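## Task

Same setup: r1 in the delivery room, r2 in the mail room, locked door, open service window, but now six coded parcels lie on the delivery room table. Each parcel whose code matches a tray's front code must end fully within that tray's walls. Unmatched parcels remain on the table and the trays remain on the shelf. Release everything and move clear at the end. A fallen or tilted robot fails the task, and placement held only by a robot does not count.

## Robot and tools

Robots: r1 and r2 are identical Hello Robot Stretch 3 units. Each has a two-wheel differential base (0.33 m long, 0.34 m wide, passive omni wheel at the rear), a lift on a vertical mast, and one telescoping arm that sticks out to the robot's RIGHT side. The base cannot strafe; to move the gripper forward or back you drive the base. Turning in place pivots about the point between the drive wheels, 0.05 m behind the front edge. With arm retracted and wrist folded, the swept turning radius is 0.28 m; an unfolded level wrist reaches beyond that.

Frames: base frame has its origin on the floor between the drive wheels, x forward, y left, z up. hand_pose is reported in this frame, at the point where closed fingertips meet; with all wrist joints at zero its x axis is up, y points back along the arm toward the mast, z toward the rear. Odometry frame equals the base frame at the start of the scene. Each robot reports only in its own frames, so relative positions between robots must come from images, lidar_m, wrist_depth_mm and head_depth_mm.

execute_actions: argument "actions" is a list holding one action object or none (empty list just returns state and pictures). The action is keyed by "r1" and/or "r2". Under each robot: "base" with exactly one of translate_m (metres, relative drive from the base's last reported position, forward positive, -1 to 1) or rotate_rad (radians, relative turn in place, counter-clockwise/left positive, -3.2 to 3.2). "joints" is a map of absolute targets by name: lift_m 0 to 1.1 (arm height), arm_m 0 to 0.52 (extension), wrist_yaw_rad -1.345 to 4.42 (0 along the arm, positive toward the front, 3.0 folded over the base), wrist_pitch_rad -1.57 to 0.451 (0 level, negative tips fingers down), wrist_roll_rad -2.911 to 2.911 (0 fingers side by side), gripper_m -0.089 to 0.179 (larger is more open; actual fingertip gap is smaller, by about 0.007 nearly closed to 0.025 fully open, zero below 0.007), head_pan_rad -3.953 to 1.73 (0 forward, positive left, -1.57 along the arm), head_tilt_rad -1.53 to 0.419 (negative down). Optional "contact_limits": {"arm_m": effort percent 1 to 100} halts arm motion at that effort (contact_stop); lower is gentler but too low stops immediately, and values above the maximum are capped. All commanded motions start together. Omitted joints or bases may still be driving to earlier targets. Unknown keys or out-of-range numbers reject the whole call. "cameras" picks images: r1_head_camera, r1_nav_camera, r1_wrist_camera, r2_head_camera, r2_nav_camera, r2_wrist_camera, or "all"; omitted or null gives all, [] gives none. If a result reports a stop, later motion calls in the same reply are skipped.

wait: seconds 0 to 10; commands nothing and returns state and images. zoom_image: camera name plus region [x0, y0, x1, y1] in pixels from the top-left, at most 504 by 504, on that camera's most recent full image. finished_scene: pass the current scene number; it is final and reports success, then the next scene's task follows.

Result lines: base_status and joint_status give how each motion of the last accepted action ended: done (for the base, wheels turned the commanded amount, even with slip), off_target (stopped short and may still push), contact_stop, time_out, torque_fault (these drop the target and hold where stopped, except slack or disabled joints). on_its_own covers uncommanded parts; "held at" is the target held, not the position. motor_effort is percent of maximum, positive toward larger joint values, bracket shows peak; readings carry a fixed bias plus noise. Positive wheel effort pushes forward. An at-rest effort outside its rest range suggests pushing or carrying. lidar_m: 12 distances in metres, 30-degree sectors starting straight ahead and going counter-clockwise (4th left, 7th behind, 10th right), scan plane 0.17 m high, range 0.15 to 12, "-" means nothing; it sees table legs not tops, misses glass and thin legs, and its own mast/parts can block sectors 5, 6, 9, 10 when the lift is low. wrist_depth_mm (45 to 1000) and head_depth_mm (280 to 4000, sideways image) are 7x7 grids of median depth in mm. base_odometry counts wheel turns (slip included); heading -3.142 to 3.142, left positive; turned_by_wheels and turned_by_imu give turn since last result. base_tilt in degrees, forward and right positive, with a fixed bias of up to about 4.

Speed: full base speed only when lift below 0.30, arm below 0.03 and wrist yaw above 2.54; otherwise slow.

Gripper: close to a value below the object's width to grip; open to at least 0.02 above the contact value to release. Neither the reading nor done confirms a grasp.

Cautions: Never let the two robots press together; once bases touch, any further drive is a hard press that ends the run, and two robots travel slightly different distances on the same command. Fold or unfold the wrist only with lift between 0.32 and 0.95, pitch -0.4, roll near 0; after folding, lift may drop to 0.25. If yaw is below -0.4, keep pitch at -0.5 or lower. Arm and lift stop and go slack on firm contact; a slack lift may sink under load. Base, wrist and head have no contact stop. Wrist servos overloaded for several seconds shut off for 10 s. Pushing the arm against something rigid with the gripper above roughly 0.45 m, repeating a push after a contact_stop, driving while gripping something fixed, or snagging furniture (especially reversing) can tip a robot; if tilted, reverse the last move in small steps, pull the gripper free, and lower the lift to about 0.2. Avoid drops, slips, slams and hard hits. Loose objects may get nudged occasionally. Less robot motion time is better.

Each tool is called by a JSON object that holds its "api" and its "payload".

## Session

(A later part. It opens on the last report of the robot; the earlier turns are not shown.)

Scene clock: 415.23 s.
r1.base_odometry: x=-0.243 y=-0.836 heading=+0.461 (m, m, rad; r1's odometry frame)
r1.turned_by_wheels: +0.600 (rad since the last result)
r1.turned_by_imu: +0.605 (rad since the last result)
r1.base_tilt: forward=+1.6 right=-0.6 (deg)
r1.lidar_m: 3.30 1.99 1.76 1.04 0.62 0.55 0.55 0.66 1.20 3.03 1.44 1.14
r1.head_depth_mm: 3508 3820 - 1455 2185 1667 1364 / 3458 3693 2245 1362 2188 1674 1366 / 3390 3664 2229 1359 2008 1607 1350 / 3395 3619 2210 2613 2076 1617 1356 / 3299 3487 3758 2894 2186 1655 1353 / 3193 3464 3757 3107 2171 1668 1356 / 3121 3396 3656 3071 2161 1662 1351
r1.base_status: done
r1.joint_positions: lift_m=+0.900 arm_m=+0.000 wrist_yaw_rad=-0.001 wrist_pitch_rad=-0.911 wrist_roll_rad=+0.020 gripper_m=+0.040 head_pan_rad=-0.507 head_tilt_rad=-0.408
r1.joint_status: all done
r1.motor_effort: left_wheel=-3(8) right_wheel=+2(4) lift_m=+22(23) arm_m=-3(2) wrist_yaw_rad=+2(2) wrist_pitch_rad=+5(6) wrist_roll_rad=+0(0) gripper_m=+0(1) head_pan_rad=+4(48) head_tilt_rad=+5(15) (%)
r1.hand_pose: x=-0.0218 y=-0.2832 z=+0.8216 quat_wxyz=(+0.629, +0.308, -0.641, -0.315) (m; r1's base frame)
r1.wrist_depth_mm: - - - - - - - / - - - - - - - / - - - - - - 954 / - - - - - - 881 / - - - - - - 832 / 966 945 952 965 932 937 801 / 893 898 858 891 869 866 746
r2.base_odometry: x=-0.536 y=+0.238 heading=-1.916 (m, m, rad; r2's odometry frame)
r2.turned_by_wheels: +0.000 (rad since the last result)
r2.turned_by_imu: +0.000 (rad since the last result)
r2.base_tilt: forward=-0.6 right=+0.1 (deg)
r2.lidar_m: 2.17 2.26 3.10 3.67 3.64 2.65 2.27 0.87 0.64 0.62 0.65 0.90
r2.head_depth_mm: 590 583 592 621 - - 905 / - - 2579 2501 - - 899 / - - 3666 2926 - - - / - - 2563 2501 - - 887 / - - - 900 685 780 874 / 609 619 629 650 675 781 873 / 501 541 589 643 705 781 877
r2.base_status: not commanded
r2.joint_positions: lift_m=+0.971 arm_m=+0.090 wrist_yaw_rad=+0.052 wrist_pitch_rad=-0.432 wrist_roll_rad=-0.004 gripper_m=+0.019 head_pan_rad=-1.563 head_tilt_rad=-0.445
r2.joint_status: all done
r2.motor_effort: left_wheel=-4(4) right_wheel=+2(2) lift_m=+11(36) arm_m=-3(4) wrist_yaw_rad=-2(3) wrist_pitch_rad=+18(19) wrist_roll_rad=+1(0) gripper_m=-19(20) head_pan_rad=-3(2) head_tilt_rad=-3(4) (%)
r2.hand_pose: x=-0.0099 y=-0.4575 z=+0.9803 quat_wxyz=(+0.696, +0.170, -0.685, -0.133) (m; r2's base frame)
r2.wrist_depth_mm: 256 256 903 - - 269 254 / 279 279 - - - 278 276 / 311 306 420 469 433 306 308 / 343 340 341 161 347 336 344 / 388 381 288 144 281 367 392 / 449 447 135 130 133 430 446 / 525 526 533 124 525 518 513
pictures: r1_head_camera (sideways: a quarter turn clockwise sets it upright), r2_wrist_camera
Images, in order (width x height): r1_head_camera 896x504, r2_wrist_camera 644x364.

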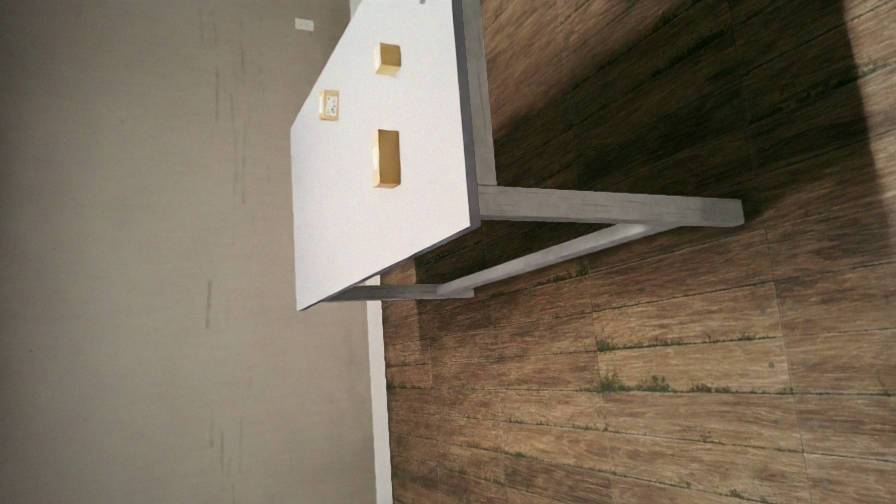

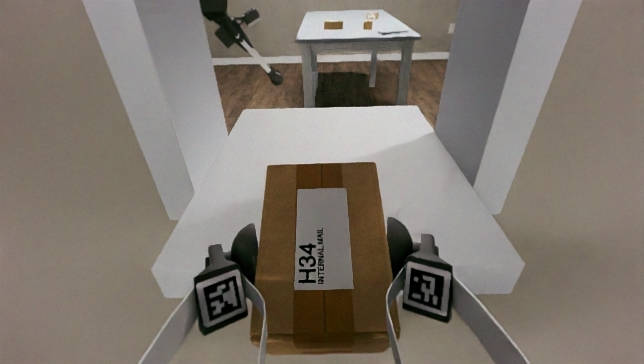

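{"api": "execute_actions", "payload": {"actions": [{"r2": {"base": {"rotate_rad": 1.71}, "joints": {"arm_m": 0.0, "wrist_yaw_rad": 2.65, "lift_m": 0.61, "head_pan_rad": 0.0, "head_tilt_rad": -0.2}}}], "cameras": ["r2_head_camera"]}}

{"api": "execute_actions", "payload": {"actions": [{"r2": {"base": {"translate_m": 0.25}, "joints": {"lift_m": 0.29}}}], "cameras": []}}

{"api": "execute_actions", "payload": {"actions": [{"r2": {"base": {"translate_m": 1.0}}}], "cameras": ["r2_head_camera"]}}

Scene clock: 421.73 s.
r1.base_odometry: x=-0.243 y=-0.836 heading=+0.461 (m, m, rad; r1's odometry frame)
r1.turned_by_wheels: +0.000 (rad since the last result)
r1.turned_by_imu: +0.002 (rad since the last result)
r1.base_tilt: forward=+1.5 right=-0.6 (deg)
r1.lidar_m: 3.29 1.98 1.75 1.04 0.62 0.55 0.55 0.65 1.20 3.03 1.44 1.14
r1.head_depth_mm: 3545 3846 - 1451 2173 1671 1359 / 3481 3713 2234 1356 2176 1671 1363 / 3389 3648 2232 1354 1994 1614 1354 / 3328 3620 2238 2588 2082 1609 1350 / 3252 3531 3785 2892 2176 1662 1362 / 3212 3433 3709 3089 2151 1668 1356 / 3176 3400 3627 3110 2174 1666 1350
r1.base_status: not commanded
r1.joint_positions: lift_m=+0.900 arm_m=+0.000 wrist_yaw_rad=-0.001 wrist_pitch_rad=-0.911 wrist_roll_rad=+0.020 gripper_m=+0.040 head_pan_rad=-0.507 head_tilt_rad=-0.408
r1.joint_status: not commanded
r1.motor_effort: left_wheel=-2(2) right_wheel=+2(2) lift_m=+22(22) arm_m=-3(3) wrist_yaw_rad=+1(1) wrist_pitch_rad=+5(6) wrist_roll_rad=+0(0) gripper_m=+0(0) head_pan_rad=+3(4) head_tilt_rad=+5(5) (%)
r1.hand_pose: x=-0.0218 y=-0.2832 z=+0.8216 quat_wxyz=(+0.629, +0.308, -0.641, -0.315) (m; r1's base frame)
r1.wrist_depth_mm: - - - - - - - / - - - - - - - / - - - - - - 929 / - - - - - - 886 / - - - - - 998 831 / 950 974 935 918 953 931 782 / 898 880 879 863 870 873 764
r2.base_odometry: x=-0.536 y=+0.238 heading=-0.206 (m, m, rad; r2's odometry frame)
r2.turned_by_wheels: +1.710 (rad since the last result)
r2.turned_by_imu: +1.740 (rad since the last result)
r2.base_tilt: forward=-0.6 right=-0.1 (deg)
r2.lidar_m: 3.66 3.22 2.57 1.53 0.78 0.63 0.62 0.68 1.07 2.17 2.37 3.66
r2.head_depth_mm: 3174 3311 3435 3527 3297 2287 1750 / 3223 3358 3432 3559 3280 2285 1746 / 3248 3332 3519 3636 3277 2277 1741 / 3324 3430 3536 3683 3254 2268 1740 / 3331 3449 3609 3759 3222 2257 1741 / 3356 3507 3661 3807 3242 2252 1735 / 3448 3549 3730 3868 3200 2252 1722
r2.base_status: done
r2.joint_positions: lift_m=+0.611 arm_m=+0.000 wrist_yaw_rad=+2.646 wrist_pitch_rad=-0.431 wrist_roll_rad=-0.004 gripper_m=+0.019 head_pan_rad=-0.007 head_tilt_rad=-0.211
r2.joint_status: all done
r2.motor_effort: left_wheel=-5(11) right_wheel=+3(8) lift_m=+11(10) arm_m=-3(1) wrist_yaw_rad=+3(3) wrist_pitch_rad=+18(18) wrist_roll_rad=+1(0) gripper_m=-18(19) head_pan_rad=+2(33) head_tilt_rad=+7(31) (%)
r2.hand_pose: x=+0.0846 y=+0.0507 z=+0.6206 quat_wxyz=(+0.316, +0.705, -0.022, +0.634) (m; r2's base frame)
r2.wrist_depth_mm: - - - - - - - / - - - - - - - / - - - - - - - / - - - 161 - - - / - - - 145 - - - / 934 904 135 131 133 880 866 / - 789 727 124 740 739 720
pictures: r2_head_camera (sideways: a quarter turn clockwise sets it upright)
Images, in order (width x height): r2_head_camera 896x504.

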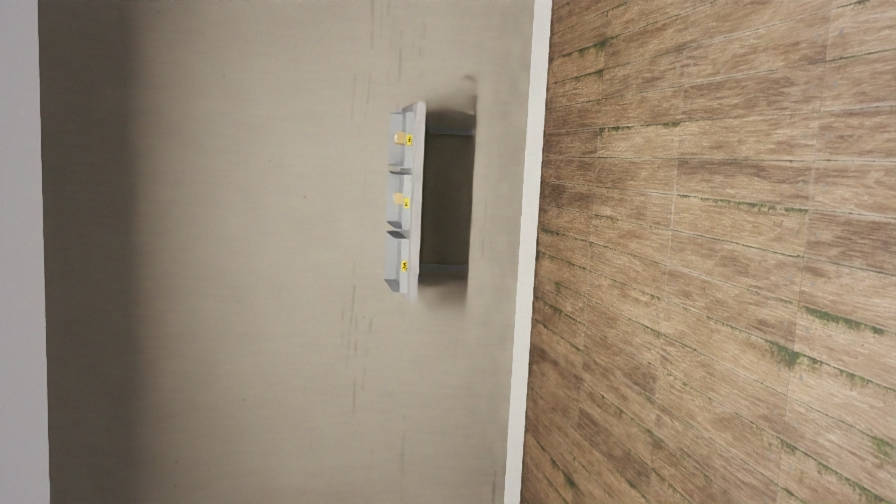

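Scene clock: 425.47 s.
r1.base_odometry: x=-0.243 y=-0.836 heading=+0.461 (m, m, rad; r1's odometry frame)
r1.turned_by_wheels: +0.000 (rad since the last result)
r1.turned_by_imu: +0.001 (rad since the last result)
r1.base_tilt: forward=+1.6 right=-0.6 (deg)
r1.lidar_m: 3.28 1.99 1.75 1.04 0.62 0.55 0.55 0.66 1.20 3.03 1.45 1.14
r1.head_depth_mm: 3490 3808 - 1449 2168 1687 1353 / 3494 3736 2235 1361 2152 1668 1363 / 3396 3638 2228 1361 2016 1623 1350 / 3336 3564 2224 2623 2076 1624 1358 / 3263 3491 3755 2907 2156 1656 1362 / 3226 3458 3809 3110 2137 1662 1359 / 3162 3406 3653 3101 2164 1663 1355
r1.base_status: not commanded
r1.joint_positions: lift_m=+0.900 arm_m=+0.000 wrist_yaw_rad=-0.001 wrist_pitch_rad=-0.911 wrist_roll_rad=+0.020 gripper_m=+0.040 head_pan_rad=-0.507 head_tilt_rad=-0.408
r1.joint_status: not commanded
r1.motor_effort: left_wheel=-3(2) right_wheel=+2(2) lift_m=+23(22) arm_m=-3(2) wrist_yaw_rad=+1(2) wrist_pitch_rad=+5(5) wrist_roll_rad=+0(0) gripper_m=+0(1) head_pan_rad=+2(3) head_tilt_rad=+5(6) (%)
r1.hand_pose: x=-0.0218 y=-0.2832 z=+0.8216 quat_wxyz=(+0.629, +0.308, -0.641, -0.315) (m; r1's base frame)
r1.wrist_depth_mm: - - - - - - - / - - - - - - - / - - - - - - 948 / - - - - - - 895 / - - - - - 976 820 / 964 950 907 974 947 930 776 / 889 910 873 909 866 860 754
r2.base_odometry: x=-0.291 y=+0.187 heading=-0.206 (m, m, rad; r2's odometry frame)
r2.turned_by_wheels: +0.000 (rad since the last result)
r2.turned_by_imu: +0.003 (rad since the last result)
r2.base_tilt: forward=-0.6 right=+0.1 (deg)
r2.lidar_m: 3.41 3.13 2.54 2.10 1.08 0.87 0.87 0.95 1.49 2.21 2.42 3.46
r2.head_depth_mm: 2960 3079 3205 3305 3300 2302 1745 / 3028 3124 3250 3370 3284 2283 1753 / 3041 3156 3261 3399 3248 2262 1737 / 3066 3190 3299 3420 3257 2278 1739 / 3112 3239 3344 3513 3235 2259 1732 / 3178 3317 3389 3552 3215 2257 1726 / 3232 3315 3429 3603 3218 2243 1731
r2.base_status: done
r2.joint_positions: lift_m=+0.291 arm_m=+0.000 wrist_yaw_rad=+2.647 wrist_pitch_rad=-0.431 wrist_roll_rad=-0.004 gripper_m=+0.019 head_pan_rad=-0.007 head_tilt_rad=-0.211
r2.joint_status: all done
r2.motor_effort: left_wheel=-6(7) right_wheel=+3(6) lift_m=+11(12) arm_m=-2(3) wrist_yaw_rad=+3(3) wrist_pitch_rad=+17(17) wrist_roll_rad=+0(0) gripper_m=-19(19) head_pan_rad=+3(3) head_tilt_rad=+6(6) (%)
r2.hand_pose: x=+0.0846 y=+0.0508 z=+0.3005 quat_wxyz=(+0.316, +0.705, -0.022, +0.634) (m; r2's base frame)
r2.wrist_depth_mm: - - - - - - - / - - - - - - - / - - - 969 964 939 928 / 759 776 738 162 709 715 718 / 616 599 604 144 585 574 571 / 521 510 135 131 133 489 478 / - 457 124 124 409 417 412
pictures: none
No camera images: the call's "cameras" was empty. Leave "cameras" out to get every camera's image.

Scene clock: 430.47 s.
r1.base_odometry: x=-0.243 y=-0.836 heading=+0.461 (m, m, rad; r1's odometry frame)
r1.turned_by_wheels: +0.000 (rad since the last result)
r1.turned_by_imu: +0.001 (rad since the last result)
r1.base_tilt: forward=+1.4 right=-0.6 (deg)
r1.lidar_m: 3.29 1.99 1.75 1.04 0.62 0.55 0.55 0.66 1.20 3.04 1.45 1.14
r1.head_depth_mm: 3528 3807 - 1462 2176 1672 1365 / 3407 3709 2226 1367 2177 1665 1355 / 3379 3617 2221 1360 1999 1611 1357 / 3322 3617 2248 2616 2085 1608 1362 / 3256 3504 3749 2929 2161 1670 1355 / 3219 3495 3708 3102 2149 1674 1355 / 3163 3356 3626 3107 2160 1664 1350
r1.base_status: not commanded
r1.joint_positions: lift_m=+0.900 arm_m=+0.000 wrist_yaw_rad=-0.001 wrist_pitch_rad=-0.911 wrist_roll_rad=+0.020 gripper_m=+0.040 head_pan_rad=-0.507 head_tilt_rad=-0.408
r1.joint_status: not commanded
r1.motor_effort: left_wheel=-3(2) right_wheel=+2(2) lift_m=+21(22) arm_m=-2(2) wrist_yaw_rad=+2(1) wrist_pitch_rad=+5(5) wrist_roll_rad=+0(0) gripper_m=+0(0) head_pan_rad=+3(3) head_tilt_rad=+6(5) (%)
r1.hand_pose: x=-0.0218 y=-0.2832 z=+0.8216 quat_wxyz=(+0.629, +0.308, -0.641, -0.315) (m; r1's base frame)
r1.wrist_depth_mm: - - - - - - - / - - - - - - - / - - - - - - 925 / - - - - - - 890 / - - - - - - 818 / 972 956 938 954 946 940 782 / 886 886 887 870 877 871 752
r2.base_odometry: x=+0.688 y=-0.018 heading=-0.206 (m, m, rad; r2's odometry frame)
r2.turned_by_wheels: +0.000 (rad since the last result)
r2.turned_by_imu: +0.011 (rad since the last result)
r2.base_tilt: forward=-0.6 right=+0.0 (deg)
r2.lidar_m: 2.45 2.71 2.39 2.35 2.25 1.86 1.85 2.04 2.38 2.37 2.61 2.46
r2.head_depth_mm: 2120 2187 2267 2315 2447 2284 1758 / 2145 2225 2302 2333 2481 2273 1749 / 2158 2265 2334 2387 2519 2273 1749 / 2184 2275 2360 2416 2575 2265 1737 / 2239 2322 2410 2485 2598 2272 1741 / 2268 2343 2435 2534 2643 2248 1723 / 2296 2374 2476 2594 2685 2249 1729
r2.base_status: done
r2.joint_positions: lift_m=+0.291 arm_m=+0.000 wrist_yaw_rad=+2.647 wrist_pitch_rad=-0.431 wrist_roll_rad=-0.004 gripper_m=+0.019 head_pan_rad=-0.007 head_tilt_rad=-0.210
r2.joint_status: not commanded
r2.motor_effort: left_wheel=-5(12) right_wheel=+3(9) lift_m=+11(11) arm_m=-2(3) wrist_yaw_rad=+2(2) wrist_pitch_rad=+17(17) wrist_roll_rad=+0(1) gripper_m=-19(19) head_pan_rad=+2(2) head_tilt_rad=+6(6) (%)
r2.hand_pose: x=+0.0845 y=+0.0508 z=+0.3005 quat_wxyz=(+0.316, +0.705, -0.022, +0.634) (m; r2's base frame)
r2.wrist_depth_mm: - - - - - - - / - - - - - - - / - - - - 973 966 920 / 791 767 747 162 722 705 703 / 624 613 603 145 588 581 583 / 525 503 134 131 133 489 490 / - 445 124 124 413 420 418
pictures: r2_head_camera (sideways: a quarter turn clockwise sets it upright)
Images, in order (width x height): r2_head_camera 896x504.

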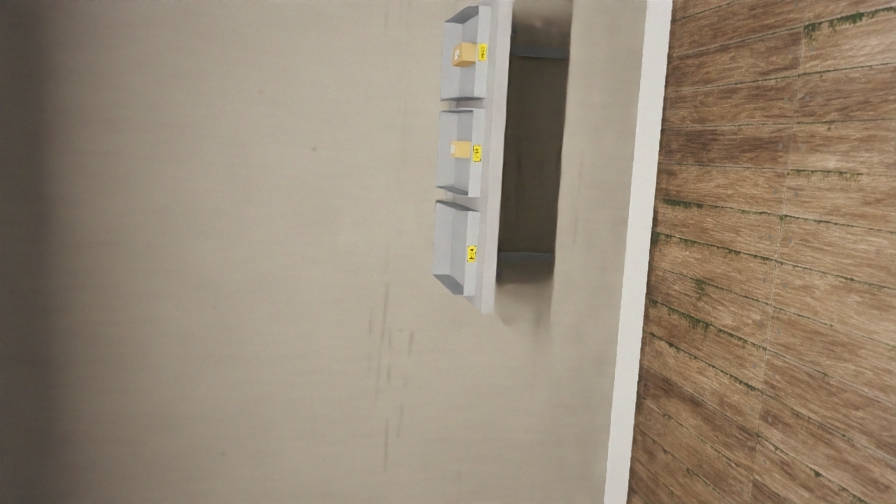

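{"api": "execute_actions", "payload": {"actions": [{"r2": {"base": {"translate_m": 1.0}}}], "cameras": []}}

Scene clock: 439.10 s.
r1.base_odometry: x=-0.243 y=-0.836 heading=+0.461 (m, m, rad; r1's odometry frame)
r1.turned_by_wheels: +0.000 (rad since the last result)
r1.turned_by_imu: +0.002 (rad since the last result)
r1.base_tilt: forward=+1.4 right=-0.7 (deg)
r1.lidar_m: 3.29 1.99 1.75 1.04 0.63 0.55 0.55 0.66 1.20 3.03 1.44 1.14
r1.head_depth_mm: 3514 3902 - 1466 2170 1674 1359 / 3443 3735 2234 1365 2177 1679 1364 / 3389 3667 2242 1355 2007 1621 1367 / 3338 3595 2240 2616 2078 1604 1356 / 3275 3483 3799 2941 2181 1659 1352 / 3173 3410 3766 3068 2162 1668 1356 / 3149 3415 3712 3114 2172 1654 1358
r1.base_status: not commanded
r1.joint_positions: lift_m=+0.900 arm_m=+0.000 wrist_yaw_rad=-0.001 wrist_pitch_rad=-0.911 wrist_roll_rad=+0.020 gripper_m=+0.040 head_pan_rad=-0.507 head_tilt_rad=-0.408
r1.joint_status: not commanded
r1.motor_effort: left_wheel=-2(2) right_wheel=+2(2) lift_m=+22(21) arm_m=-3(2) wrist_yaw_rad=+2(2) wrist_pitch_rad=+5(5) wrist_roll_rad=+0(0) gripper_m=+0(0) head_pan_rad=+3(4) head_tilt_rad=+5(5) (%)
r1.hand_pose: x=-0.0218 y=-0.2832 z=+0.8216 quat_wxyz=(+0.629, +0.308, -0.641, -0.315) (m; r1's base frame)
r1.wrist_depth_mm: - - - - - - - / - - - - - - - / - - - - - - 933 / - - - - - - 899 / - - - - - 992 819 / 938 937 948 944 923 939 788 / 925 886 895 884 876 857 756
r2.base_odometry: x=+1.667 y=-0.223 heading=-0.207 (m, m, rad; r2's odometry frame)
r2.turned_by_wheels: +0.000 (rad since the last result)
r2.turned_by_imu: +0.011 (rad since the last result)
r2.base_tilt: forward=-0.6 right=+0.0 (deg)
r2.lidar_m: 1.47 1.63 2.23 2.21 2.42 2.85 2.83 3.10 2.55 2.54 1.80 1.48
r2.head_depth_mm: 1255 1299 1347 1396 1398 1099 1571 / 1273 1317 1366 1418 1388 1535 1579 / 1292 1335 1387 1438 1383 1559 1622 / 1314 1358 1405 1466 1375 1589 1640 / 1325 1381 1434 1490 1543 1620 1670 / 1353 1400 1456 1513 1574 1648 1690 / 1367 1420 1477 1540 1611 1680 1722
r2.base_status: done
r2.joint_positions: lift_m=+0.291 arm_m=+0.000 wrist_yaw_rad=+2.647 wrist_pitch_rad=-0.431 wrist_roll_rad=-0.004 gripper_m=+0.019 head_pan_rad=-0.007 head_tilt_rad=-0.210
r2.joint_status: not commanded
r2.motor_effort: left_wheel=-4(11) right_wheel=+3(8) lift_m=+11(11) arm_m=-3(2) wrist_yaw_rad=+2(2) wrist_pitch_rad=+17(17) wrist_roll_rad=+1(0) gripper_m=-19(19) head_pan_rad=+2(2) head_tilt_rad=+6(6) (%)
r2.hand_pose: x=+0.0845 y=+0.0508 z=+0.3005 quat_wxyz=(+0.316, +0.705, -0.022, +0.634) (m; r2's base frame)
r2.wrist_depth_mm: - - - - - - - / - - - - - - - / - - - 988 960 959 961 / 793 757 749 161 734 713 706 / 609 613 611 144 584 575 570 / 534 509 135 131 133 488 479 / - 455 124 124 409 422 416
pictures: none
No camera images: the call's "cameras" was empty. Leave "cameras" out to get every camera's image.

{"api": "execute_actions", "payload": {"actions": [{"r2": {"base": {"translate_m": 0.58}, "joints": {"lift_m": 0.915}}}], "cameras": []}}

Scene clock: 447.17 s.
r1.base_odometry: x=-0.243 y=-0.836 heading=+0.461 (m, m, rad; r1's odometry frame)
r1.turned_by_wheels: +0.000 (rad since the last result)
r1.turned_by_imu: +0.002 (rad since the last result)
r1.base_tilt: forward=+1.5 right=-0.6 (deg)
r1.lidar_m: 3.30 1.99 1.75 1.04 0.62 0.55 0.55 0.66 1.20 3.04 1.45 1.14
r1.head_depth_mm: 3515 3842 - 1457 2180 1674 1361 / 3410 3732 2240 1368 2170 1662 1361 / 3407 3653 2229 1360 2010 1624 1356 / 3315 3608 2204 2574 2083 1611 1353 / 3267 3518 3757 2899 2169 1665 1354 / 3190 3437 3752 3078 2153 1675 1356 / 3160 3431 3619 3090 2170 1661 1357
r1.base_status: not commanded
r1.joint_positions: lift_m=+0.900 arm_m=+0.000 wrist_yaw_rad=-0.001 wrist_pitch_rad=-0.911 wrist_roll_rad=+0.020 gripper_m=+0.040 head_pan_rad=-0.507 head_tilt_rad=-0.408
r1.joint_status: not commanded
r1.motor_effort: left_wheel=-3(2) right_wheel=+2(2) lift_m=+22(21) arm_m=-2(3) wrist_yaw_rad=+1(1) wrist_pitch_rad=+5(6) wrist_roll_rad=+0(0) gripper_m=+0(0) head_pan_rad=+2(4) head_tilt_rad=+5(5) (%)
r1.hand_pose: x=-0.0218 y=-0.2832 z=+0.8216 quat_wxyz=(+0.629, +0.308, -0.641, -0.315) (m; r1's base frame)
r1.wrist_depth_mm: - - - - - - - / - - - - - - - / - - - - - - 940 / - - - - - - 871 / - - - - - 980 836 / 987 950 926 940 929 937 771 / 896 891 882 877 861 860 741
r2.base_odometry: x=+2.234 y=-0.342 heading=-0.207 (m, m, rad; r2's odometry frame)
r2.turned_by_wheels: +0.000 (rad since the last result)
r2.turned_by_imu: +0.006 (rad since the last result)
r2.base_tilt: forward=-0.6 right=+0.0 (deg)
r2.lidar_m: 0.90 1.00 1.60 2.11 2.35 3.40 3.39 3.21 2.65 2.11 1.10 0.91
r2.head_depth_mm: 754 780 805 839 872 887 714 / 764 791 820 853 886 888 732 / 776 804 832 866 900 897 732 / 788 817 850 881 916 910 729 / 799 831 860 895 933 971 728 / 811 843 876 912 953 992 1042 / 825 857 891 929 972 1013 1062
r2.base_status: done
r2.joint_positions: lift_m=+0.914 arm_m=+0.000 wrist_yaw_rad=+2.647 wrist_pitch_rad=-0.431 wrist_roll_rad=-0.004 gripper_m=+0.019 head_pan_rad=-0.007 head_tilt_rad=-0.210
r2.joint_status: all done
r2.motor_effort: left_wheel=-5(11) right_wheel=+3(8) lift_m=+43(47) arm_m=-2(3) wrist_yaw_rad=+2(2) wrist_pitch_rad=+17(17) wrist_roll_rad=+0(1) gripper_m=-19(19) head_pan_rad=+3(3) head_tilt_rad=+6(6) (%)
r2.hand_pose: x=+0.0845 y=+0.0508 z=+0.9240 quat_wxyz=(+0.316, +0.705, -0.022, +0.634) (m; r2's base frame)
r2.wrist_depth_mm: - - - - - 878 711 / - - - - - 933 720 / - - - - - 967 752 / - - - 161 - - 445 / - - - 144 - - 403 / - - 134 130 132 - 827 / - - - 124 - - 866
pictures: none
No camera images: the call's "cameras" was empty. Leave "cameras" out to get every camera's image.

{"api": "execute_actions", "payload": {"actions": [{"r2": {"base": {"rotate_rad": 1.39}, "joints": {"wrist_yaw_rad": 0.05, "arm_m": 0.27, "head_pan_rad": -1.57, "head_tilt_rad": -0.65}}}], "cameras": ["r2_wrist_camera", "r2_head_camera"]}}

Scene clock: 452.63 s.
r1.base_odometry: x=-0.243 y=-0.836 heading=+0.461 (m, m, rad; r1's odometry frame)
r1.turned_by_wheels: +0.000 (rad since the last result)
r1.turned_by_imu: +0.001 (rad since the last result)
r1.base_tilt: forward=+1.5 right=-0.6 (deg)
r1.lidar_m: 3.30 1.98 1.75 1.04 0.63 0.55 0.55 0.66 1.20 3.03 1.44 1.14
r1.head_depth_mm: 3509 3837 - 1450 2169 1681 1351 / 3431 3721 2230 1357 2172 1648 1366 / 3396 3720 2246 1371 2018 1623 1362 / 3322 3590 2219 2608 2075 1600 1359 / 3254 3507 3797 2937 2149 1669 1355 / 3202 3439 3707 3084 2145 1660 1357 / 3134 3420 3670 3084 2156 1661 1352
r1.base_status: not commanded
r1.joint_positions: lift_m=+0.900 arm_m=+0.000 wrist_yaw_rad=-0.001 wrist_pitch_rad=-0.911 wrist_roll_rad=+0.020 gripper_m=+0.040 head_pan_rad=-0.507 head_tilt_rad=-0.408
r1.joint_status: not commanded
r1.motor_effort: left_wheel=-2(2) right_wheel=+2(2) lift_m=+21(21) arm_m=-2(2) wrist_yaw_rad=+2(2) wrist_pitch_rad=+6(5) wrist_roll_rad=+0(0) gripper_m=+0(0) head_pan_rad=+4(3) head_tilt_rad=+5(6) (%)
r1.hand_pose: x=-0.0218 y=-0.2832 z=+0.8216 quat_wxyz=(+0.629, +0.308, -0.641, -0.315) (m; r1's base frame)
r1.wrist_depth_mm: - - - - - - - / - - - - - - - / - - - - - - 932 / - - - - - - 882 / - - - - - 992 837 / 958 948 954 963 949 934 776 / 892 873 889 874 883 883 738
r2.base_odometry: x=+2.234 y=-0.342 heading=+1.183 (m, m, rad; r2's odometry frame)
r2.turned_by_wheels: +1.390 (rad since the last result)
r2.turned_by_imu: +1.414 (rad since the last result)
r2.base_tilt: forward=-0.5 right=+0.0 (deg)
r2.lidar_m: 2.11 2.19 2.98 3.39 3.53 2.74 2.64 1.28 0.94 0.90 0.94 1.29
r2.head_depth_mm: 761 840 - - 686 1380 1240 / 761 843 - 808 703 1370 1241 / 761 843 - 806 683 1374 1237 / 762 843 899 808 681 1374 1232 / 764 844 937 858 682 1395 1239 / 763 844 945 891 682 1395 1233 / 764 845 949 1080 1222 1395 1229
r2.base_status: done
r2.joint_positions: lift_m=+0.914 arm_m=+0.270 wrist_yaw_rad=+0.053 wrist_pitch_rad=-0.431 wrist_roll_rad=-0.004 gripper_m=+0.019 head_pan_rad=-1.563 head_tilt_rad=-0.642
r2.joint_status: all done
r2.motor_effort: left_wheel=-4(11) right_wheel=+3(5) lift_m=+43(43) arm_m=+2(2) wrist_yaw_rad=-4(6) wrist_pitch_rad=+17(17) wrist_roll_rad=+1(1) gripper_m=-19(18) head_pan_rad=-3(33) head_tilt_rad=-5(39) (%)
r2.hand_pose: x=-0.0097 y=-0.6372 z=+0.9240 quat_wxyz=(+0.696, +0.170, -0.685, -0.133) (m; r2's base frame)
r2.wrist_depth_mm: 345 346 342 346 345 342 347 / 378 376 377 381 379 379 378 / 424 418 422 414 422 415 419 / 461 460 417 161 426 433 417 / 522 515 395 144 334 387 381 / 600 332 134 130 133 316 279 / 706 262 269 124 264 275 267
pictures: r2_head_camera (sideways: a quarter turn clockwise sets it upright), r2_wrist_camera
Images, in order (width x height): r2_head_camera 896x504, r2_wrist_camera 644x364.

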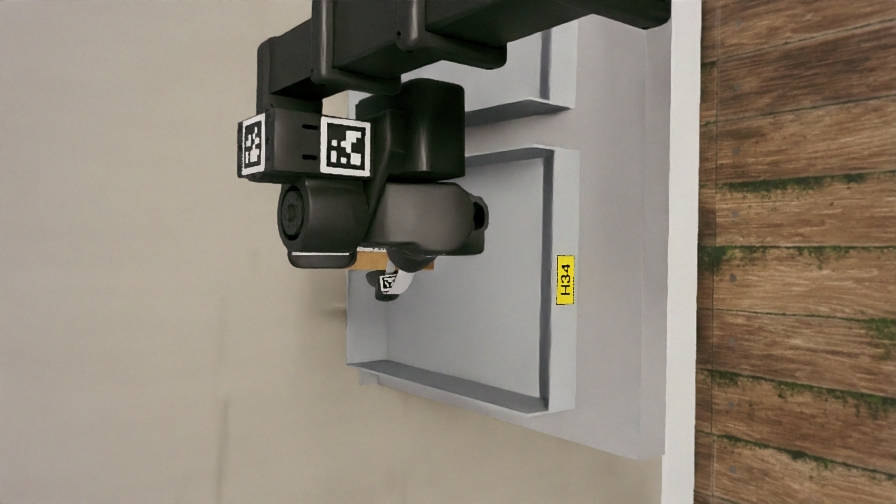

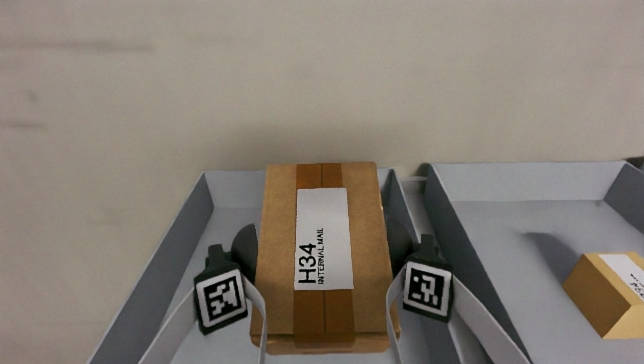

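{"api": "execute_actions", "payload": {"actions": [{"r2": {"base": {"translate_m": 0.035}, "joints": {"wrist_pitch_rad": -0.7, "arm_m": 0.368, "lift_m": 0.9}}}], "cameras": ["r2_wrist_camera", "r2_head_camera"]}}

Scene clock: 456.13 s.
r1.base_odometry: x=-0.243 y=-0.836 heading=+0.461 (m, m, rad; r1's odometry frame)
r1.turned_by_wheels: +0.000 (rad since the last result)
r1.turned_by_imu: +0.001 (rad since the last result)
r1.base_tilt: forward=+1.5 right=-0.6 (deg)
r1.lidar_m: 3.29 1.97 1.75 1.04 0.62 0.55 0.55 0.66 1.20 3.03 1.45 1.14
r1.head_depth_mm: 3539 3809 - 1451 2183 1666 1361 / 3422 3717 2231 1358 2187 1678 1361 / 3398 3667 2226 1365 2009 1627 1362 / 3346 3582 2234 2613 2080 1612 1356 / 3286 3531 3784 2930 2153 1673 1352 / 3212 3434 3788 3068 2157 1665 1362 / 3146 3377 3628 3125 2167 1674 1346
r1.base_status: not commanded
r1.joint_positions: lift_m=+0.900 arm_m=+0.000 wrist_yaw_rad=-0.001 wrist_pitch_rad=-0.911 wrist_roll_rad=+0.020 gripper_m=+0.040 head_pan_rad=-0.507 head_tilt_rad=-0.408
r1.joint_status: not commanded
r1.motor_effort: left_wheel=-2(3) right_wheel=+2(2) lift_m=+22(21) arm_m=-2(3) wrist_yaw_rad=+1(1) wrist_pitch_rad=+5(5) wrist_roll_rad=+0(0) gripper_m=+0(0) head_pan_rad=+3(4) head_tilt_rad=+5(5) (%)
r1.hand_pose: x=-0.0218 y=-0.2832 z=+0.8216 quat_wxyz=(+0.629, +0.308, -0.641, -0.315) (m; r1's base frame)
r1.wrist_depth_mm: - - - - - - - / - - - - - - - / - - - - - - 951 / - - - - - - 851 / - - - - - - 824 / 959 960 944 921 968 913 816 / 875 909 859 902 894 879 737
r2.base_odometry: x=+2.248 y=-0.310 heading=+1.183 (m, m, rad; r2's odometry frame)
r2.turned_by_wheels: +0.000 (rad since the last result)
r2.turned_by_imu: +0.000 (rad since the last result)
r2.base_tilt: forward=-0.5 right=+0.1 (deg)
r2.lidar_m: 2.07 2.15 2.93 3.38 3.53 2.78 2.68 1.28 0.93 0.90 0.94 1.29
r2.head_depth_mm: 759 842 910 - 685 1374 1238 / 761 829 - 828 686 1375 1238 / 762 832 - 847 683 1369 1236 / 762 843 932 807 682 1372 1237 / 762 845 937 832 682 1395 1229 / 765 846 944 1056 717 1390 1233 / 763 848 947 1075 1254 1392 1228
r2.base_status: done
r2.joint_positions: lift_m=+0.901 arm_m=+0.368 wrist_yaw_rad=+0.053 wrist_pitch_rad=-0.715 wrist_roll_rad=-0.004 gripper_m=+0.019 head_pan_rad=-1.563 head_tilt_rad=-0.642
r2.joint_status: all done
r2.motor_effort: left_wheel=-5(7) right_wheel=+2(8) lift_m=+11(38) arm_m=+2(2) wrist_yaw_rad=-3(3) wrist_pitch_rad=+9(17) wrist_roll_rad=+0(0) gripper_m=-19(19) head_pan_rad=-3(2) head_tilt_rad=-5(5) (%)
r2.hand_pose: x=-0.0122 y=-0.6901 z=+0.8532 quat_wxyz=(+0.670, +0.266, -0.654, -0.230) (m; r2's base frame)
r2.wrist_depth_mm: 284 283 284 284 286 287 287 / 327 327 318 309 310 323 310 / 380 366 328 330 324 292 329 / 455 422 298 161 291 254 300 / 568 245 269 144 264 238 225 / 768 212 135 130 133 207 202 / 920 196 207 124 209 194 182
pictures: r2_head_camera (sideways: a quarter turn clockwise sets it upright), r2_wrist_camera
Images, in order (width x height): r2_head_camera 896x504, r2_wrist_camera 644x364.

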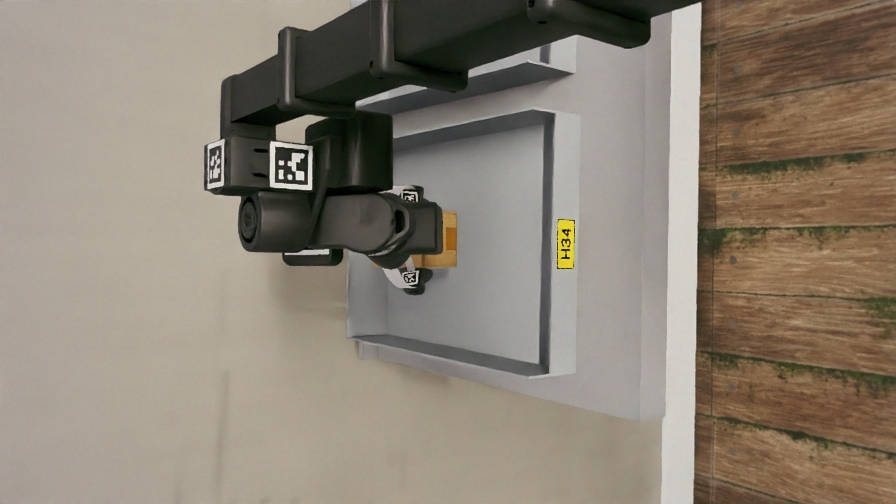

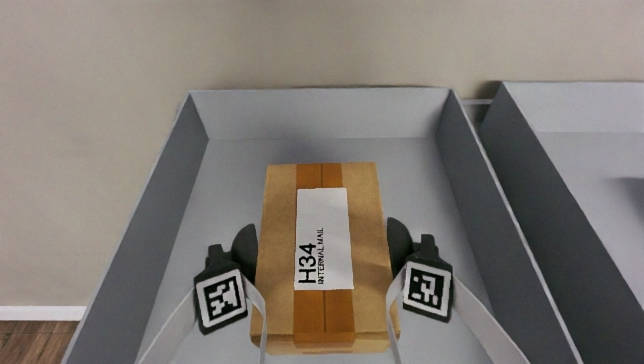

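{"api": "execute_actions", "payload": {"actions": [{"r2": {"joints": {"lift_m": 0.851}}}], "cameras": ["r2_wrist_camera"]}}

Scene clock: 458.40 s.
r1.base_odometry: x=-0.243 y=-0.836 heading=+0.461 (m, m, rad; r1's odometry frame)
r1.turned_by_wheels: +0.000 (rad since the last result)
r1.turned_by_imu: +0.001 (rad since the last result)
r1.base_tilt: forward=+1.5 right=-0.6 (deg)
r1.lidar_m: 3.31 1.98 1.75 1.04 0.62 0.55 0.55 0.65 1.20 3.04 1.45 1.14
r1.head_depth_mm: 3516 3833 - 1453 2157 1673 1363 / 3486 3738 2227 1362 2178 1666 1355 / 3361 3626 2228 1358 1981 1610 1358 / 3270 3597 2222 2605 2087 1614 1355 / 3265 3544 3766 2899 2176 1662 1358 / 3248 3412 3714 3072 2171 1657 1361 / 3202 3379 3742 3093 2162 1679 1351
r1.base_status: not commanded
r1.joint_positions: lift_m=+0.900 arm_m=+0.000 wrist_yaw_rad=-0.001 wrist_pitch_rad=-0.911 wrist_roll_rad=+0.020 gripper_m=+0.040 head_pan_rad=-0.507 head_tilt_rad=-0.408
r1.joint_status: not commanded
r1.motor_effort: left_wheel=-3(3) right_wheel=+2(3) lift_m=+22(22) arm_m=-2(2) wrist_yaw_rad=+1(1) wrist_pitch_rad=+5(5) wrist_roll_rad=+0(0) gripper_m=+0(0) head_pan_rad=+4(3) head_tilt_rad=+5(5) (%)
r1.hand_pose: x=-0.0218 y=-0.2832 z=+0.8216 quat_wxyz=(+0.629, +0.308, -0.641, -0.315) (m; r1's base frame)
r1.wrist_depth_mm: - - - - - - - / - - - - - - - / - - - - - - 929 / - - - - - - 868 / - - - - - - 818 / 956 945 943 941 940 916 783 / 894 889 885 884 872 868 745
r2.base_odometry: x=+2.248 y=-0.310 heading=+1.183 (m, m, rad; r2's odometry frame)
r2.turned_by_wheels: +0.000 (rad since the last result)
r2.turned_by_imu: +0.000 (rad since the last result)
r2.base_tilt: forward=-0.6 right=+0.1 (deg)
r2.lidar_m: 2.07 2.15 2.94 3.38 3.52 2.77 2.68 1.28 0.93 0.90 0.94 1.29
r2.head_depth_mm: 758 843 936 931 - - 1227 / 760 843 912 809 684 1375 1241 / 763 845 - 807 683 1369 1235 / 763 844 929 806 681 1368 1231 / 763 847 937 832 683 1388 1233 / 762 846 947 1057 715 1389 1232 / 763 847 947 1079 1254 1390 1233
r2.base_status: not commanded
r2.joint_positions: lift_m=+0.852 arm_m=+0.368 wrist_yaw_rad=+0.053 wrist_pitch_rad=-0.716 wrist_roll_rad=-0.004 gripper_m=+0.019 head_pan_rad=-1.563 head_tilt_rad=-0.642
r2.joint_status: all done
r2.motor_effort: left_wheel=-5(5) right_wheel=+3(3) lift_m=+11(11) arm_m=+2(2) wrist_yaw_rad=-3(3) wrist_pitch_rad=+9(10) wrist_roll_rad=+0(0) gripper_m=-19(19) head_pan_rad=-3(2) head_tilt_rad=-5(5) (%)
r2.hand_pose: x=-0.0122 y=-0.6899 z=+0.8040 quat_wxyz=(+0.670, +0.266, -0.654, -0.230) (m; r2's base frame)
r2.wrist_depth_mm: 286 284 276 278 274 280 271 / 326 307 282 283 286 255 284 / 380 228 280 276 275 223 213 / 438 213 242 162 239 208 182 / 164 202 211 144 209 198 161 / 156 184 135 131 133 182 144 / 152 170 163 124 165 167 137
pictures: r2_wrist_camera
Images, in order (width x height): r2_wrist_camera 644x364.

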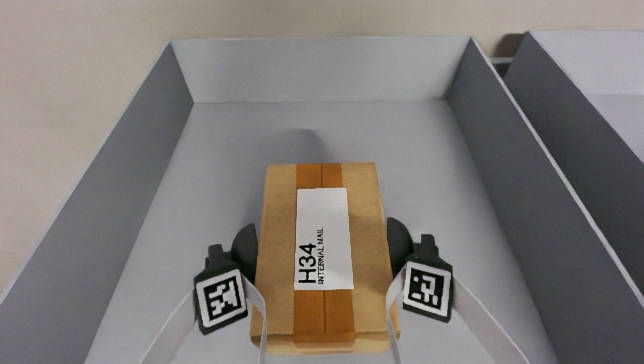

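{"api": "execute_actions", "payload": {"actions": [{"r2": {"joints": {"lift_m": 0.845, "gripper_m": 0.115}}}], "cameras": ["r2_wrist_camera"]}}

{"api": "execute_actions", "payload": {"actions": [{"r2": {"joints": {"lift_m": 0.9, "wrist_pitch_rad": -0.4, "arm_m": 0.0}}}], "cameras": ["r2_wrist_camera", "r2_head_camera", "r2_nav_camera", "r1_head_camera"]}}

Scene clock: 461.97 s.
r1.base_odometry: x=-0.243 y=-0.836 heading=+0.461 (m, m, rad; r1's odometry frame)
r1.turned_by_wheels: +0.000 (rad since the last result)
r1.turned_by_imu: +0.001 (rad since the last result)
r1.base_tilt: forward=+1.5 right=-0.7 (deg)
r1.lidar_m: 3.28 1.99 1.75 1.04 0.62 0.55 0.55 0.65 1.20 3.04 1.44 1.14
r1.head_depth_mm: 3509 3781 - 1453 2163 1665 1360 / 3489 3776 2249 1354 2174 1666 1361 / 3423 3670 2235 1368 1999 1626 1356 / 3340 3600 2237 2616 2078 1608 1349 / 3230 3551 3760 2904 2161 1667 1356 / 3227 3433 3727 3096 2166 1662 1349 / 3116 3436 3658 3090 2174 1678 1357
r1.base_status: not commanded
r1.joint_positions: lift_m=+0.900 arm_m=+0.000 wrist_yaw_rad=-0.001 wrist_pitch_rad=-0.911 wrist_roll_rad=+0.020 gripper_m=+0.040 head_pan_rad=-0.507 head_tilt_rad=-0.408
r1.joint_status: not commanded
r1.motor_effort: left_wheel=-3(2) right_wheel=+2(2) lift_m=+22(22) arm_m=-2(3) wrist_yaw_rad=+2(2) wrist_pitch_rad=+5(6) wrist_roll_rad=+0(0) gripper_m=+0(0) head_pan_rad=+4(4) head_tilt_rad=+5(6) (%)
r1.hand_pose: x=-0.0218 y=-0.2832 z=+0.8216 quat_wxyz=(+0.629, +0.308, -0.641, -0.315) (m; r1's base frame)
r1.wrist_depth_mm: - - - - - - - / - - - - - - - / - - - - - - 933 / - - - - - - 915 / - - - - - - 822 / 970 956 936 948 936 915 777 / 874 909 898 891 895 870 736
r2.base_odometry: x=+2.248 y=-0.310 heading=+1.183 (m, m, rad; r2's odometry frame)
r2.turned_by_wheels: +0.000 (rad since the last result)
r2.turned_by_imu: +0.000 (rad since the last result)
r2.base_tilt: forward=-0.5 right=+0.0 (deg)
r2.lidar_m: 2.07 2.15 2.94 3.39 3.52 2.77 2.68 1.27 0.93 0.90 0.94 1.29
r2.head_depth_mm: 758 841 938 931 - - 1220 / 760 843 914 800 685 1379 1239 / 761 843 - 810 683 1372 1236 / 763 845 928 808 681 1367 1235 / 763 844 937 831 683 1394 1235 / 762 845 947 1054 716 1388 1229 / 762 847 949 1082 1252 1394 1227
r2.base_status: not commanded
r2.joint_positions: lift_m=+0.846 arm_m=+0.368 wrist_yaw_rad=+0.053 wrist_pitch_rad=-0.714 wrist_roll_rad=-0.004 gripper_m=+0.115 head_pan_rad=-1.563 head_tilt_rad=-0.642
r2.joint_status: all done
r2.motor_effort: left_wheel=-5(5) right_wheel=+2(3) lift_m=+10(10) arm_m=+3(2) wrist_yaw_rad=-2(3) wrist_pitch_rad=+8(10) wrist_roll_rad=+1(0) gripper_m=+1(83) head_pan_rad=-3(3) head_tilt_rad=-5(5) (%)
r2.hand_pose: x=-0.0122 y=-0.6903 z=+0.7984 quat_wxyz=(+0.670, +0.265, -0.654, -0.229) (m; r2's base frame)
r2.wrist_depth_mm: 284 278 271 271 272 277 267 / 326 270 285 282 285 240 276 / 381 230 272 270 266 221 203 / 419 211 234 167 233 207 175 / 158 198 206 148 203 193 152 / 152 183 174 132 173 181 138 / 151 163 162 124 160 163 137
pictures: r2_wrist_camera
Images, in order (width x height): r2_wrist_camera 644x364.

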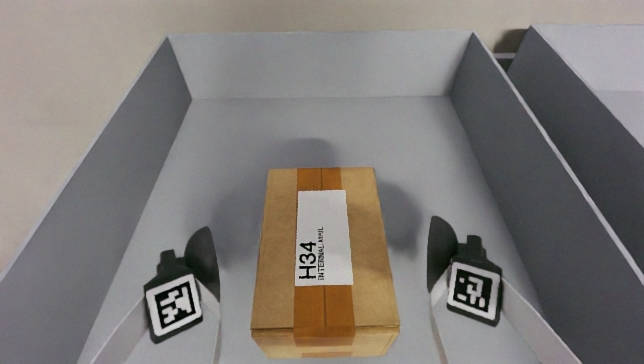

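Scene clock: 465.87 s.
r1.base_odometry: x=-0.243 y=-0.836 heading=+0.461 (m, m, rad; r1's odometry frame)
r1.turned_by_wheels: +0.000 (rad since the last result)
r1.turned_by_imu: +0.001 (rad since the last result)
r1.base_tilt: forward=+1.5 right=-0.6 (deg)
r1.lidar_m: 3.28 1.98 1.76 1.04 0.63 0.55 0.55 0.66 1.20 3.03 1.44 1.14
r1.head_depth_mm: 3495 3852 - 1462 2156 1667 1354 / 3455 3742 2230 1362 2160 1668 1357 / 3387 3687 2244 1359 2006 1621 1362 / 3299 3581 2218 2602 2079 1620 1362 / 3307 3463 3771 2919 2150 1665 1352 / 3157 3483 3812 3086 2162 1666 1360 / 3160 3409 3631 3091 2170 1662 1357
r1.base_status: not commanded
r1.joint_positions: lift_m=+0.900 arm_m=+0.000 wrist_yaw_rad=-0.001 wrist_pitch_rad=-0.911 wrist_roll_rad=+0.020 gripper_m=+0.040 head_pan_rad=-0.507 head_tilt_rad=-0.408
r1.joint_status: not commanded
r1.motor_effort: left_wheel=-3(2) right_wheel=+2(2) lift_m=+22(22) arm_m=-3(3) wrist_yaw_rad=+1(2) wrist_pitch_rad=+5(6) wrist_roll_rad=+0(0) gripper_m=+0(0) head_pan_rad=+4(2) head_tilt_rad=+5(5) (%)
r1.hand_pose: x=-0.0218 y=-0.2832 z=+0.8216 quat_wxyz=(+0.629, +0.308, -0.641, -0.315) (m; r1's base frame)
r1.wrist_depth_mm: - - - - - - - / - - - - - - - / - - - - - - 968 / - - - - - - 873 / - - - - - - 839 / 919 963 930 927 962 937 778 / 875 893 907 893 882 868 755
r2.base_odometry: x=+2.248 y=-0.310 heading=+1.183 (m, m, rad; r2's odometry frame)
r2.turned_by_wheels: +0.000 (rad since the last result)
r2.turned_by_imu: +0.000 (rad since the last result)
r2.base_tilt: forward=-0.6 right=+0.1 (deg)
r2.lidar_m: 2.07 2.16 2.94 3.38 3.55 2.77 2.68 1.27 0.93 0.90 0.94 1.29
r2.head_depth_mm: 761 844 939 866 686 - - / 762 842 937 829 700 - - / 761 844 934 862 716 - - / 762 846 938 806 699 - - / 762 845 938 832 698 1393 1234 / 764 844 946 1057 715 1390 1236 / 764 848 948 1077 1252 1388 1227
r2.base_status: not commanded
r2.joint_positions: lift_m=+0.899 arm_m=+0.000 wrist_yaw_rad=+0.052 wrist_pitch_rad=-0.423 wrist_roll_rad=-0.004 gripper_m=+0.115 head_pan_rad=-1.563 head_tilt_rad=-0.642
r2.joint_status: all done
r2.motor_effort: left_wheel=-5(5) right_wheel=+3(2) lift_m=+42(44) arm_m=-3(3) wrist_yaw_rad=-3(3) wrist_pitch_rad=+13(14) wrist_roll_rad=+0(1) gripper_m=+1(1) head_pan_rad=-2(2) head_tilt_rad=-5(5) (%)
r2.hand_pose: x=-0.0098 y=-0.3687 z=+0.9108 quat_wxyz=(+0.697, +0.167, -0.685, -0.130) (m; r2's base frame)
r2.wrist_depth_mm: 584 584 585 587 590 591 586 / 622 640 640 633 626 622 626 / 705 714 658 627 594 584 527 / 781 785 492 463 450 469 439 / 893 867 370 369 365 362 356 / - - 320 323 323 319 321 / - - - - - - -
pictures: r1_head_camera (sideways: a quarter turn clockwise sets it upright), r2_head_camera (sideways: a quarter turn clockwise sets it upright), r2_nav_camera (sideways: a quarter turn counterclockwise sets it upright), r2_wrist_camera
Images, in order (width x height): r1_head_camera 896x504, r2_head_camera 896x504, r2_nav_camera 672x504, r2_wrist_camera 644x364.

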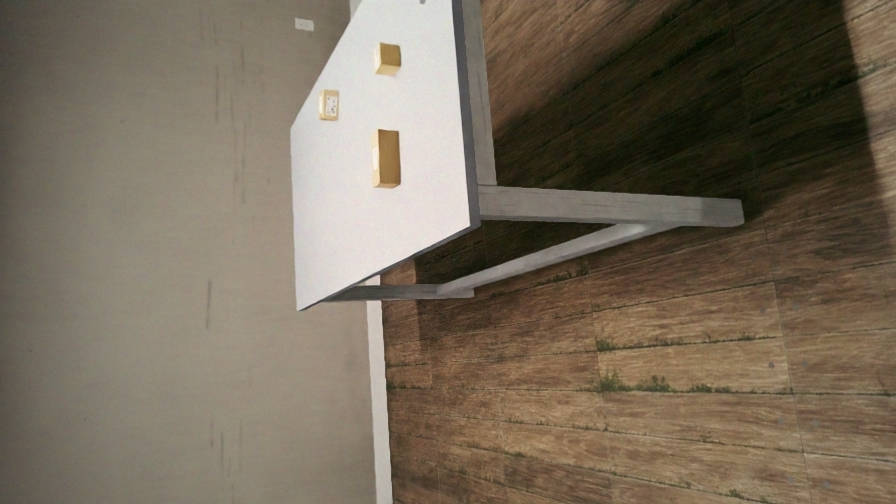

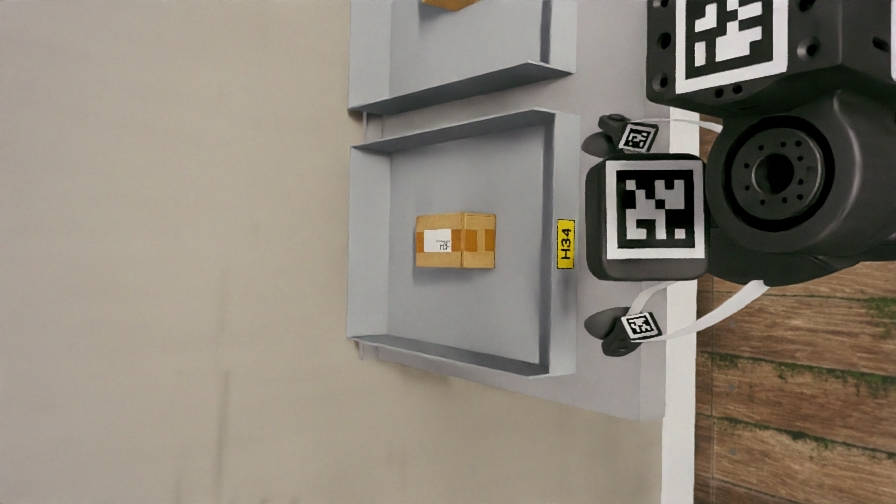

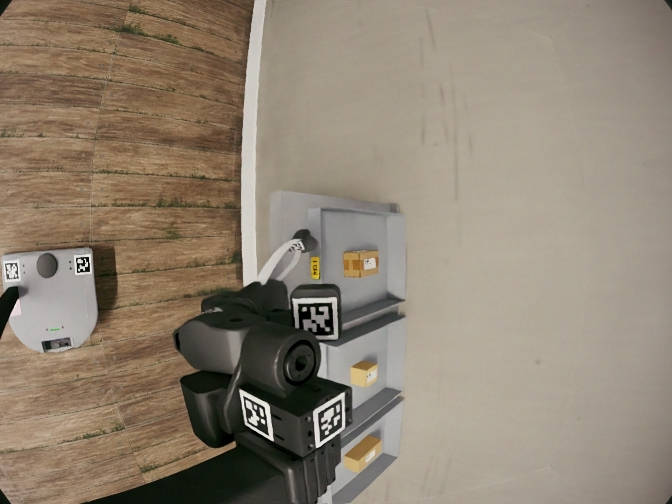

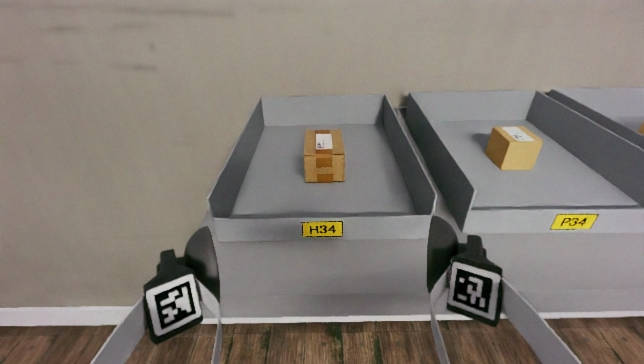

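{"api": "execute_actions", "payload": {"actions": [{"r2": {"base": {"rotate_rad": 0.6}, "joints": {"wrist_yaw_rad": 1.5, "gripper_m": 0.05}}}], "cameras": ["r2_nav_camera"]}}

{"api": "finished_scene", "payload": {"scene": 2}}

Scene clock: 469.10 s.
r1.base_odometry: x=-0.243 y=-0.836 heading=+0.461 (m, m, rad; r1's odometry frame)
r1.turned_by_wheels: +0.000 (rad since the last result)
r1.turned_by_imu: +0.001 (rad since the last result)
r1.base_tilt: forward=+1.5 right=-0.6 (deg)
r1.lidar_m: 3.29 1.98 1.75 1.04 0.63 0.55 0.55 0.66 1.20 3.04 1.44 1.14
r1.head_depth_mm: 3512 3821 - 1457 2189 1668 1365 / 3449 3708 2235 1356 2156 1667 1352 / 3443 3622 2246 1364 2000 1606 1356 / 3360 3551 2237 2611 2083 1618 1354 / 3226 3450 3772 2967 2163 1670 1355 / 3198 3409 3753 3105 2163 1665 1348 / 3178 3402 3662 3108 2158 1655 1352
r1.base_status: not commanded
r1.joint_positions: lift_m=+0.900 arm_m=+0.000 wrist_yaw_rad=-0.001 wrist_pitch_rad=-0.911 wrist_roll_rad=+0.020 gripper_m=+0.040 head_pan_rad=-0.507 head_tilt_rad=-0.408
r1.joint_status: not commanded
r1.motor_effort: left_wheel=-2(3) right_wheel=+2(2) lift_m=+22(22) arm_m=-3(2) wrist_yaw_rad=+1(2) wrist_pitch_rad=+5(5) wrist_roll_rad=+0(0) gripper_m=+0(0) head_pan_rad=+3(4) head_tilt_rad=+5(4) (%)
r1.hand_pose: x=-0.0218 y=-0.2832 z=+0.8216 quat_wxyz=(+0.629, +0.308, -0.641, -0.315) (m; r1's base frame)
r1.wrist_depth_mm: - - - - - - - / - - - - - - - / - - - - - - 946 / - - - - - - 899 / - - - - - 996 821 / 960 982 924 937 943 960 786 / 904 890 886 897 902 865 743
r2.base_odometry: x=+2.248 y=-0.310 heading=+1.783 (m, m, rad; r2's odometry frame)
r2.turned_by_wheels: +0.600 (rad since the last result)
r2.turned_by_imu: +0.610 (rad since the last result)
r2.base_tilt: forward=-0.5 right=+0.0 (deg)
r2.lidar_m: 2.21 3.16 3.39 3.50 2.73 2.67 1.19 0.92 0.90 0.96 1.41 2.07
r2.head_depth_mm: 789 859 941 1030 686 - - / 831 912 1006 1118 1244 - - / 883 971 1072 1209 1380 - - / 939 1036 1160 1312 1519 1452 1259 / 1001 1113 1256 1444 1608 1429 1272 / 1074 1206 1372 1595 1698 1427 1285 / 1154 1314 1517 1790 1692 1431 -
r2.base_status: done
r2.joint_positions: lift_m=+0.899 arm_m=+0.000 wrist_yaw_rad=+1.496 wrist_pitch_rad=-0.423 wrist_roll_rad=-0.004 gripper_m=+0.050 head_pan_rad=-1.563 head_tilt_rad=-0.642
r2.joint_status: all done
r2.motor_effort: left_wheel=-4(10) right_wheel=+3(5) lift_m=+42(42) arm_m=-3(2) wrist_yaw_rad=+3(5) wrist_pitch_rad=+13(13) wrist_roll_rad=+1(0) gripper_m=+1(79) head_pan_rad=-2(2) head_tilt_rad=-5(5) (%)
r2.hand_pose: x=+0.2018 y=-0.1619 z=+0.9108 quat_wxyz=(+0.609, +0.578, -0.404, +0.363) (m; r2's base frame)
r2.wrist_depth_mm: - - - - - - - / - - - - - - - / - - - - - - - / - - - - - - - / - - - - - - - / - - - - - - - / - - - - - - -
pictures: r2_nav_camera (sideways: a quarter turn counterclockwise sets it upright)
Images, in order (width x height): r2_nav_camera 672x504.

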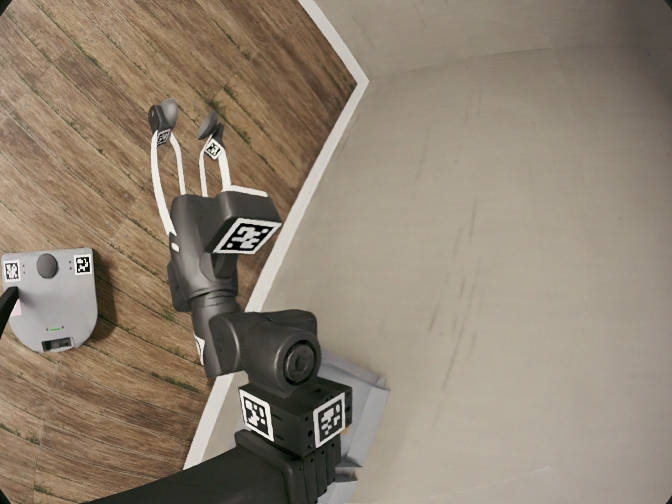

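The scene is finished: the task was done.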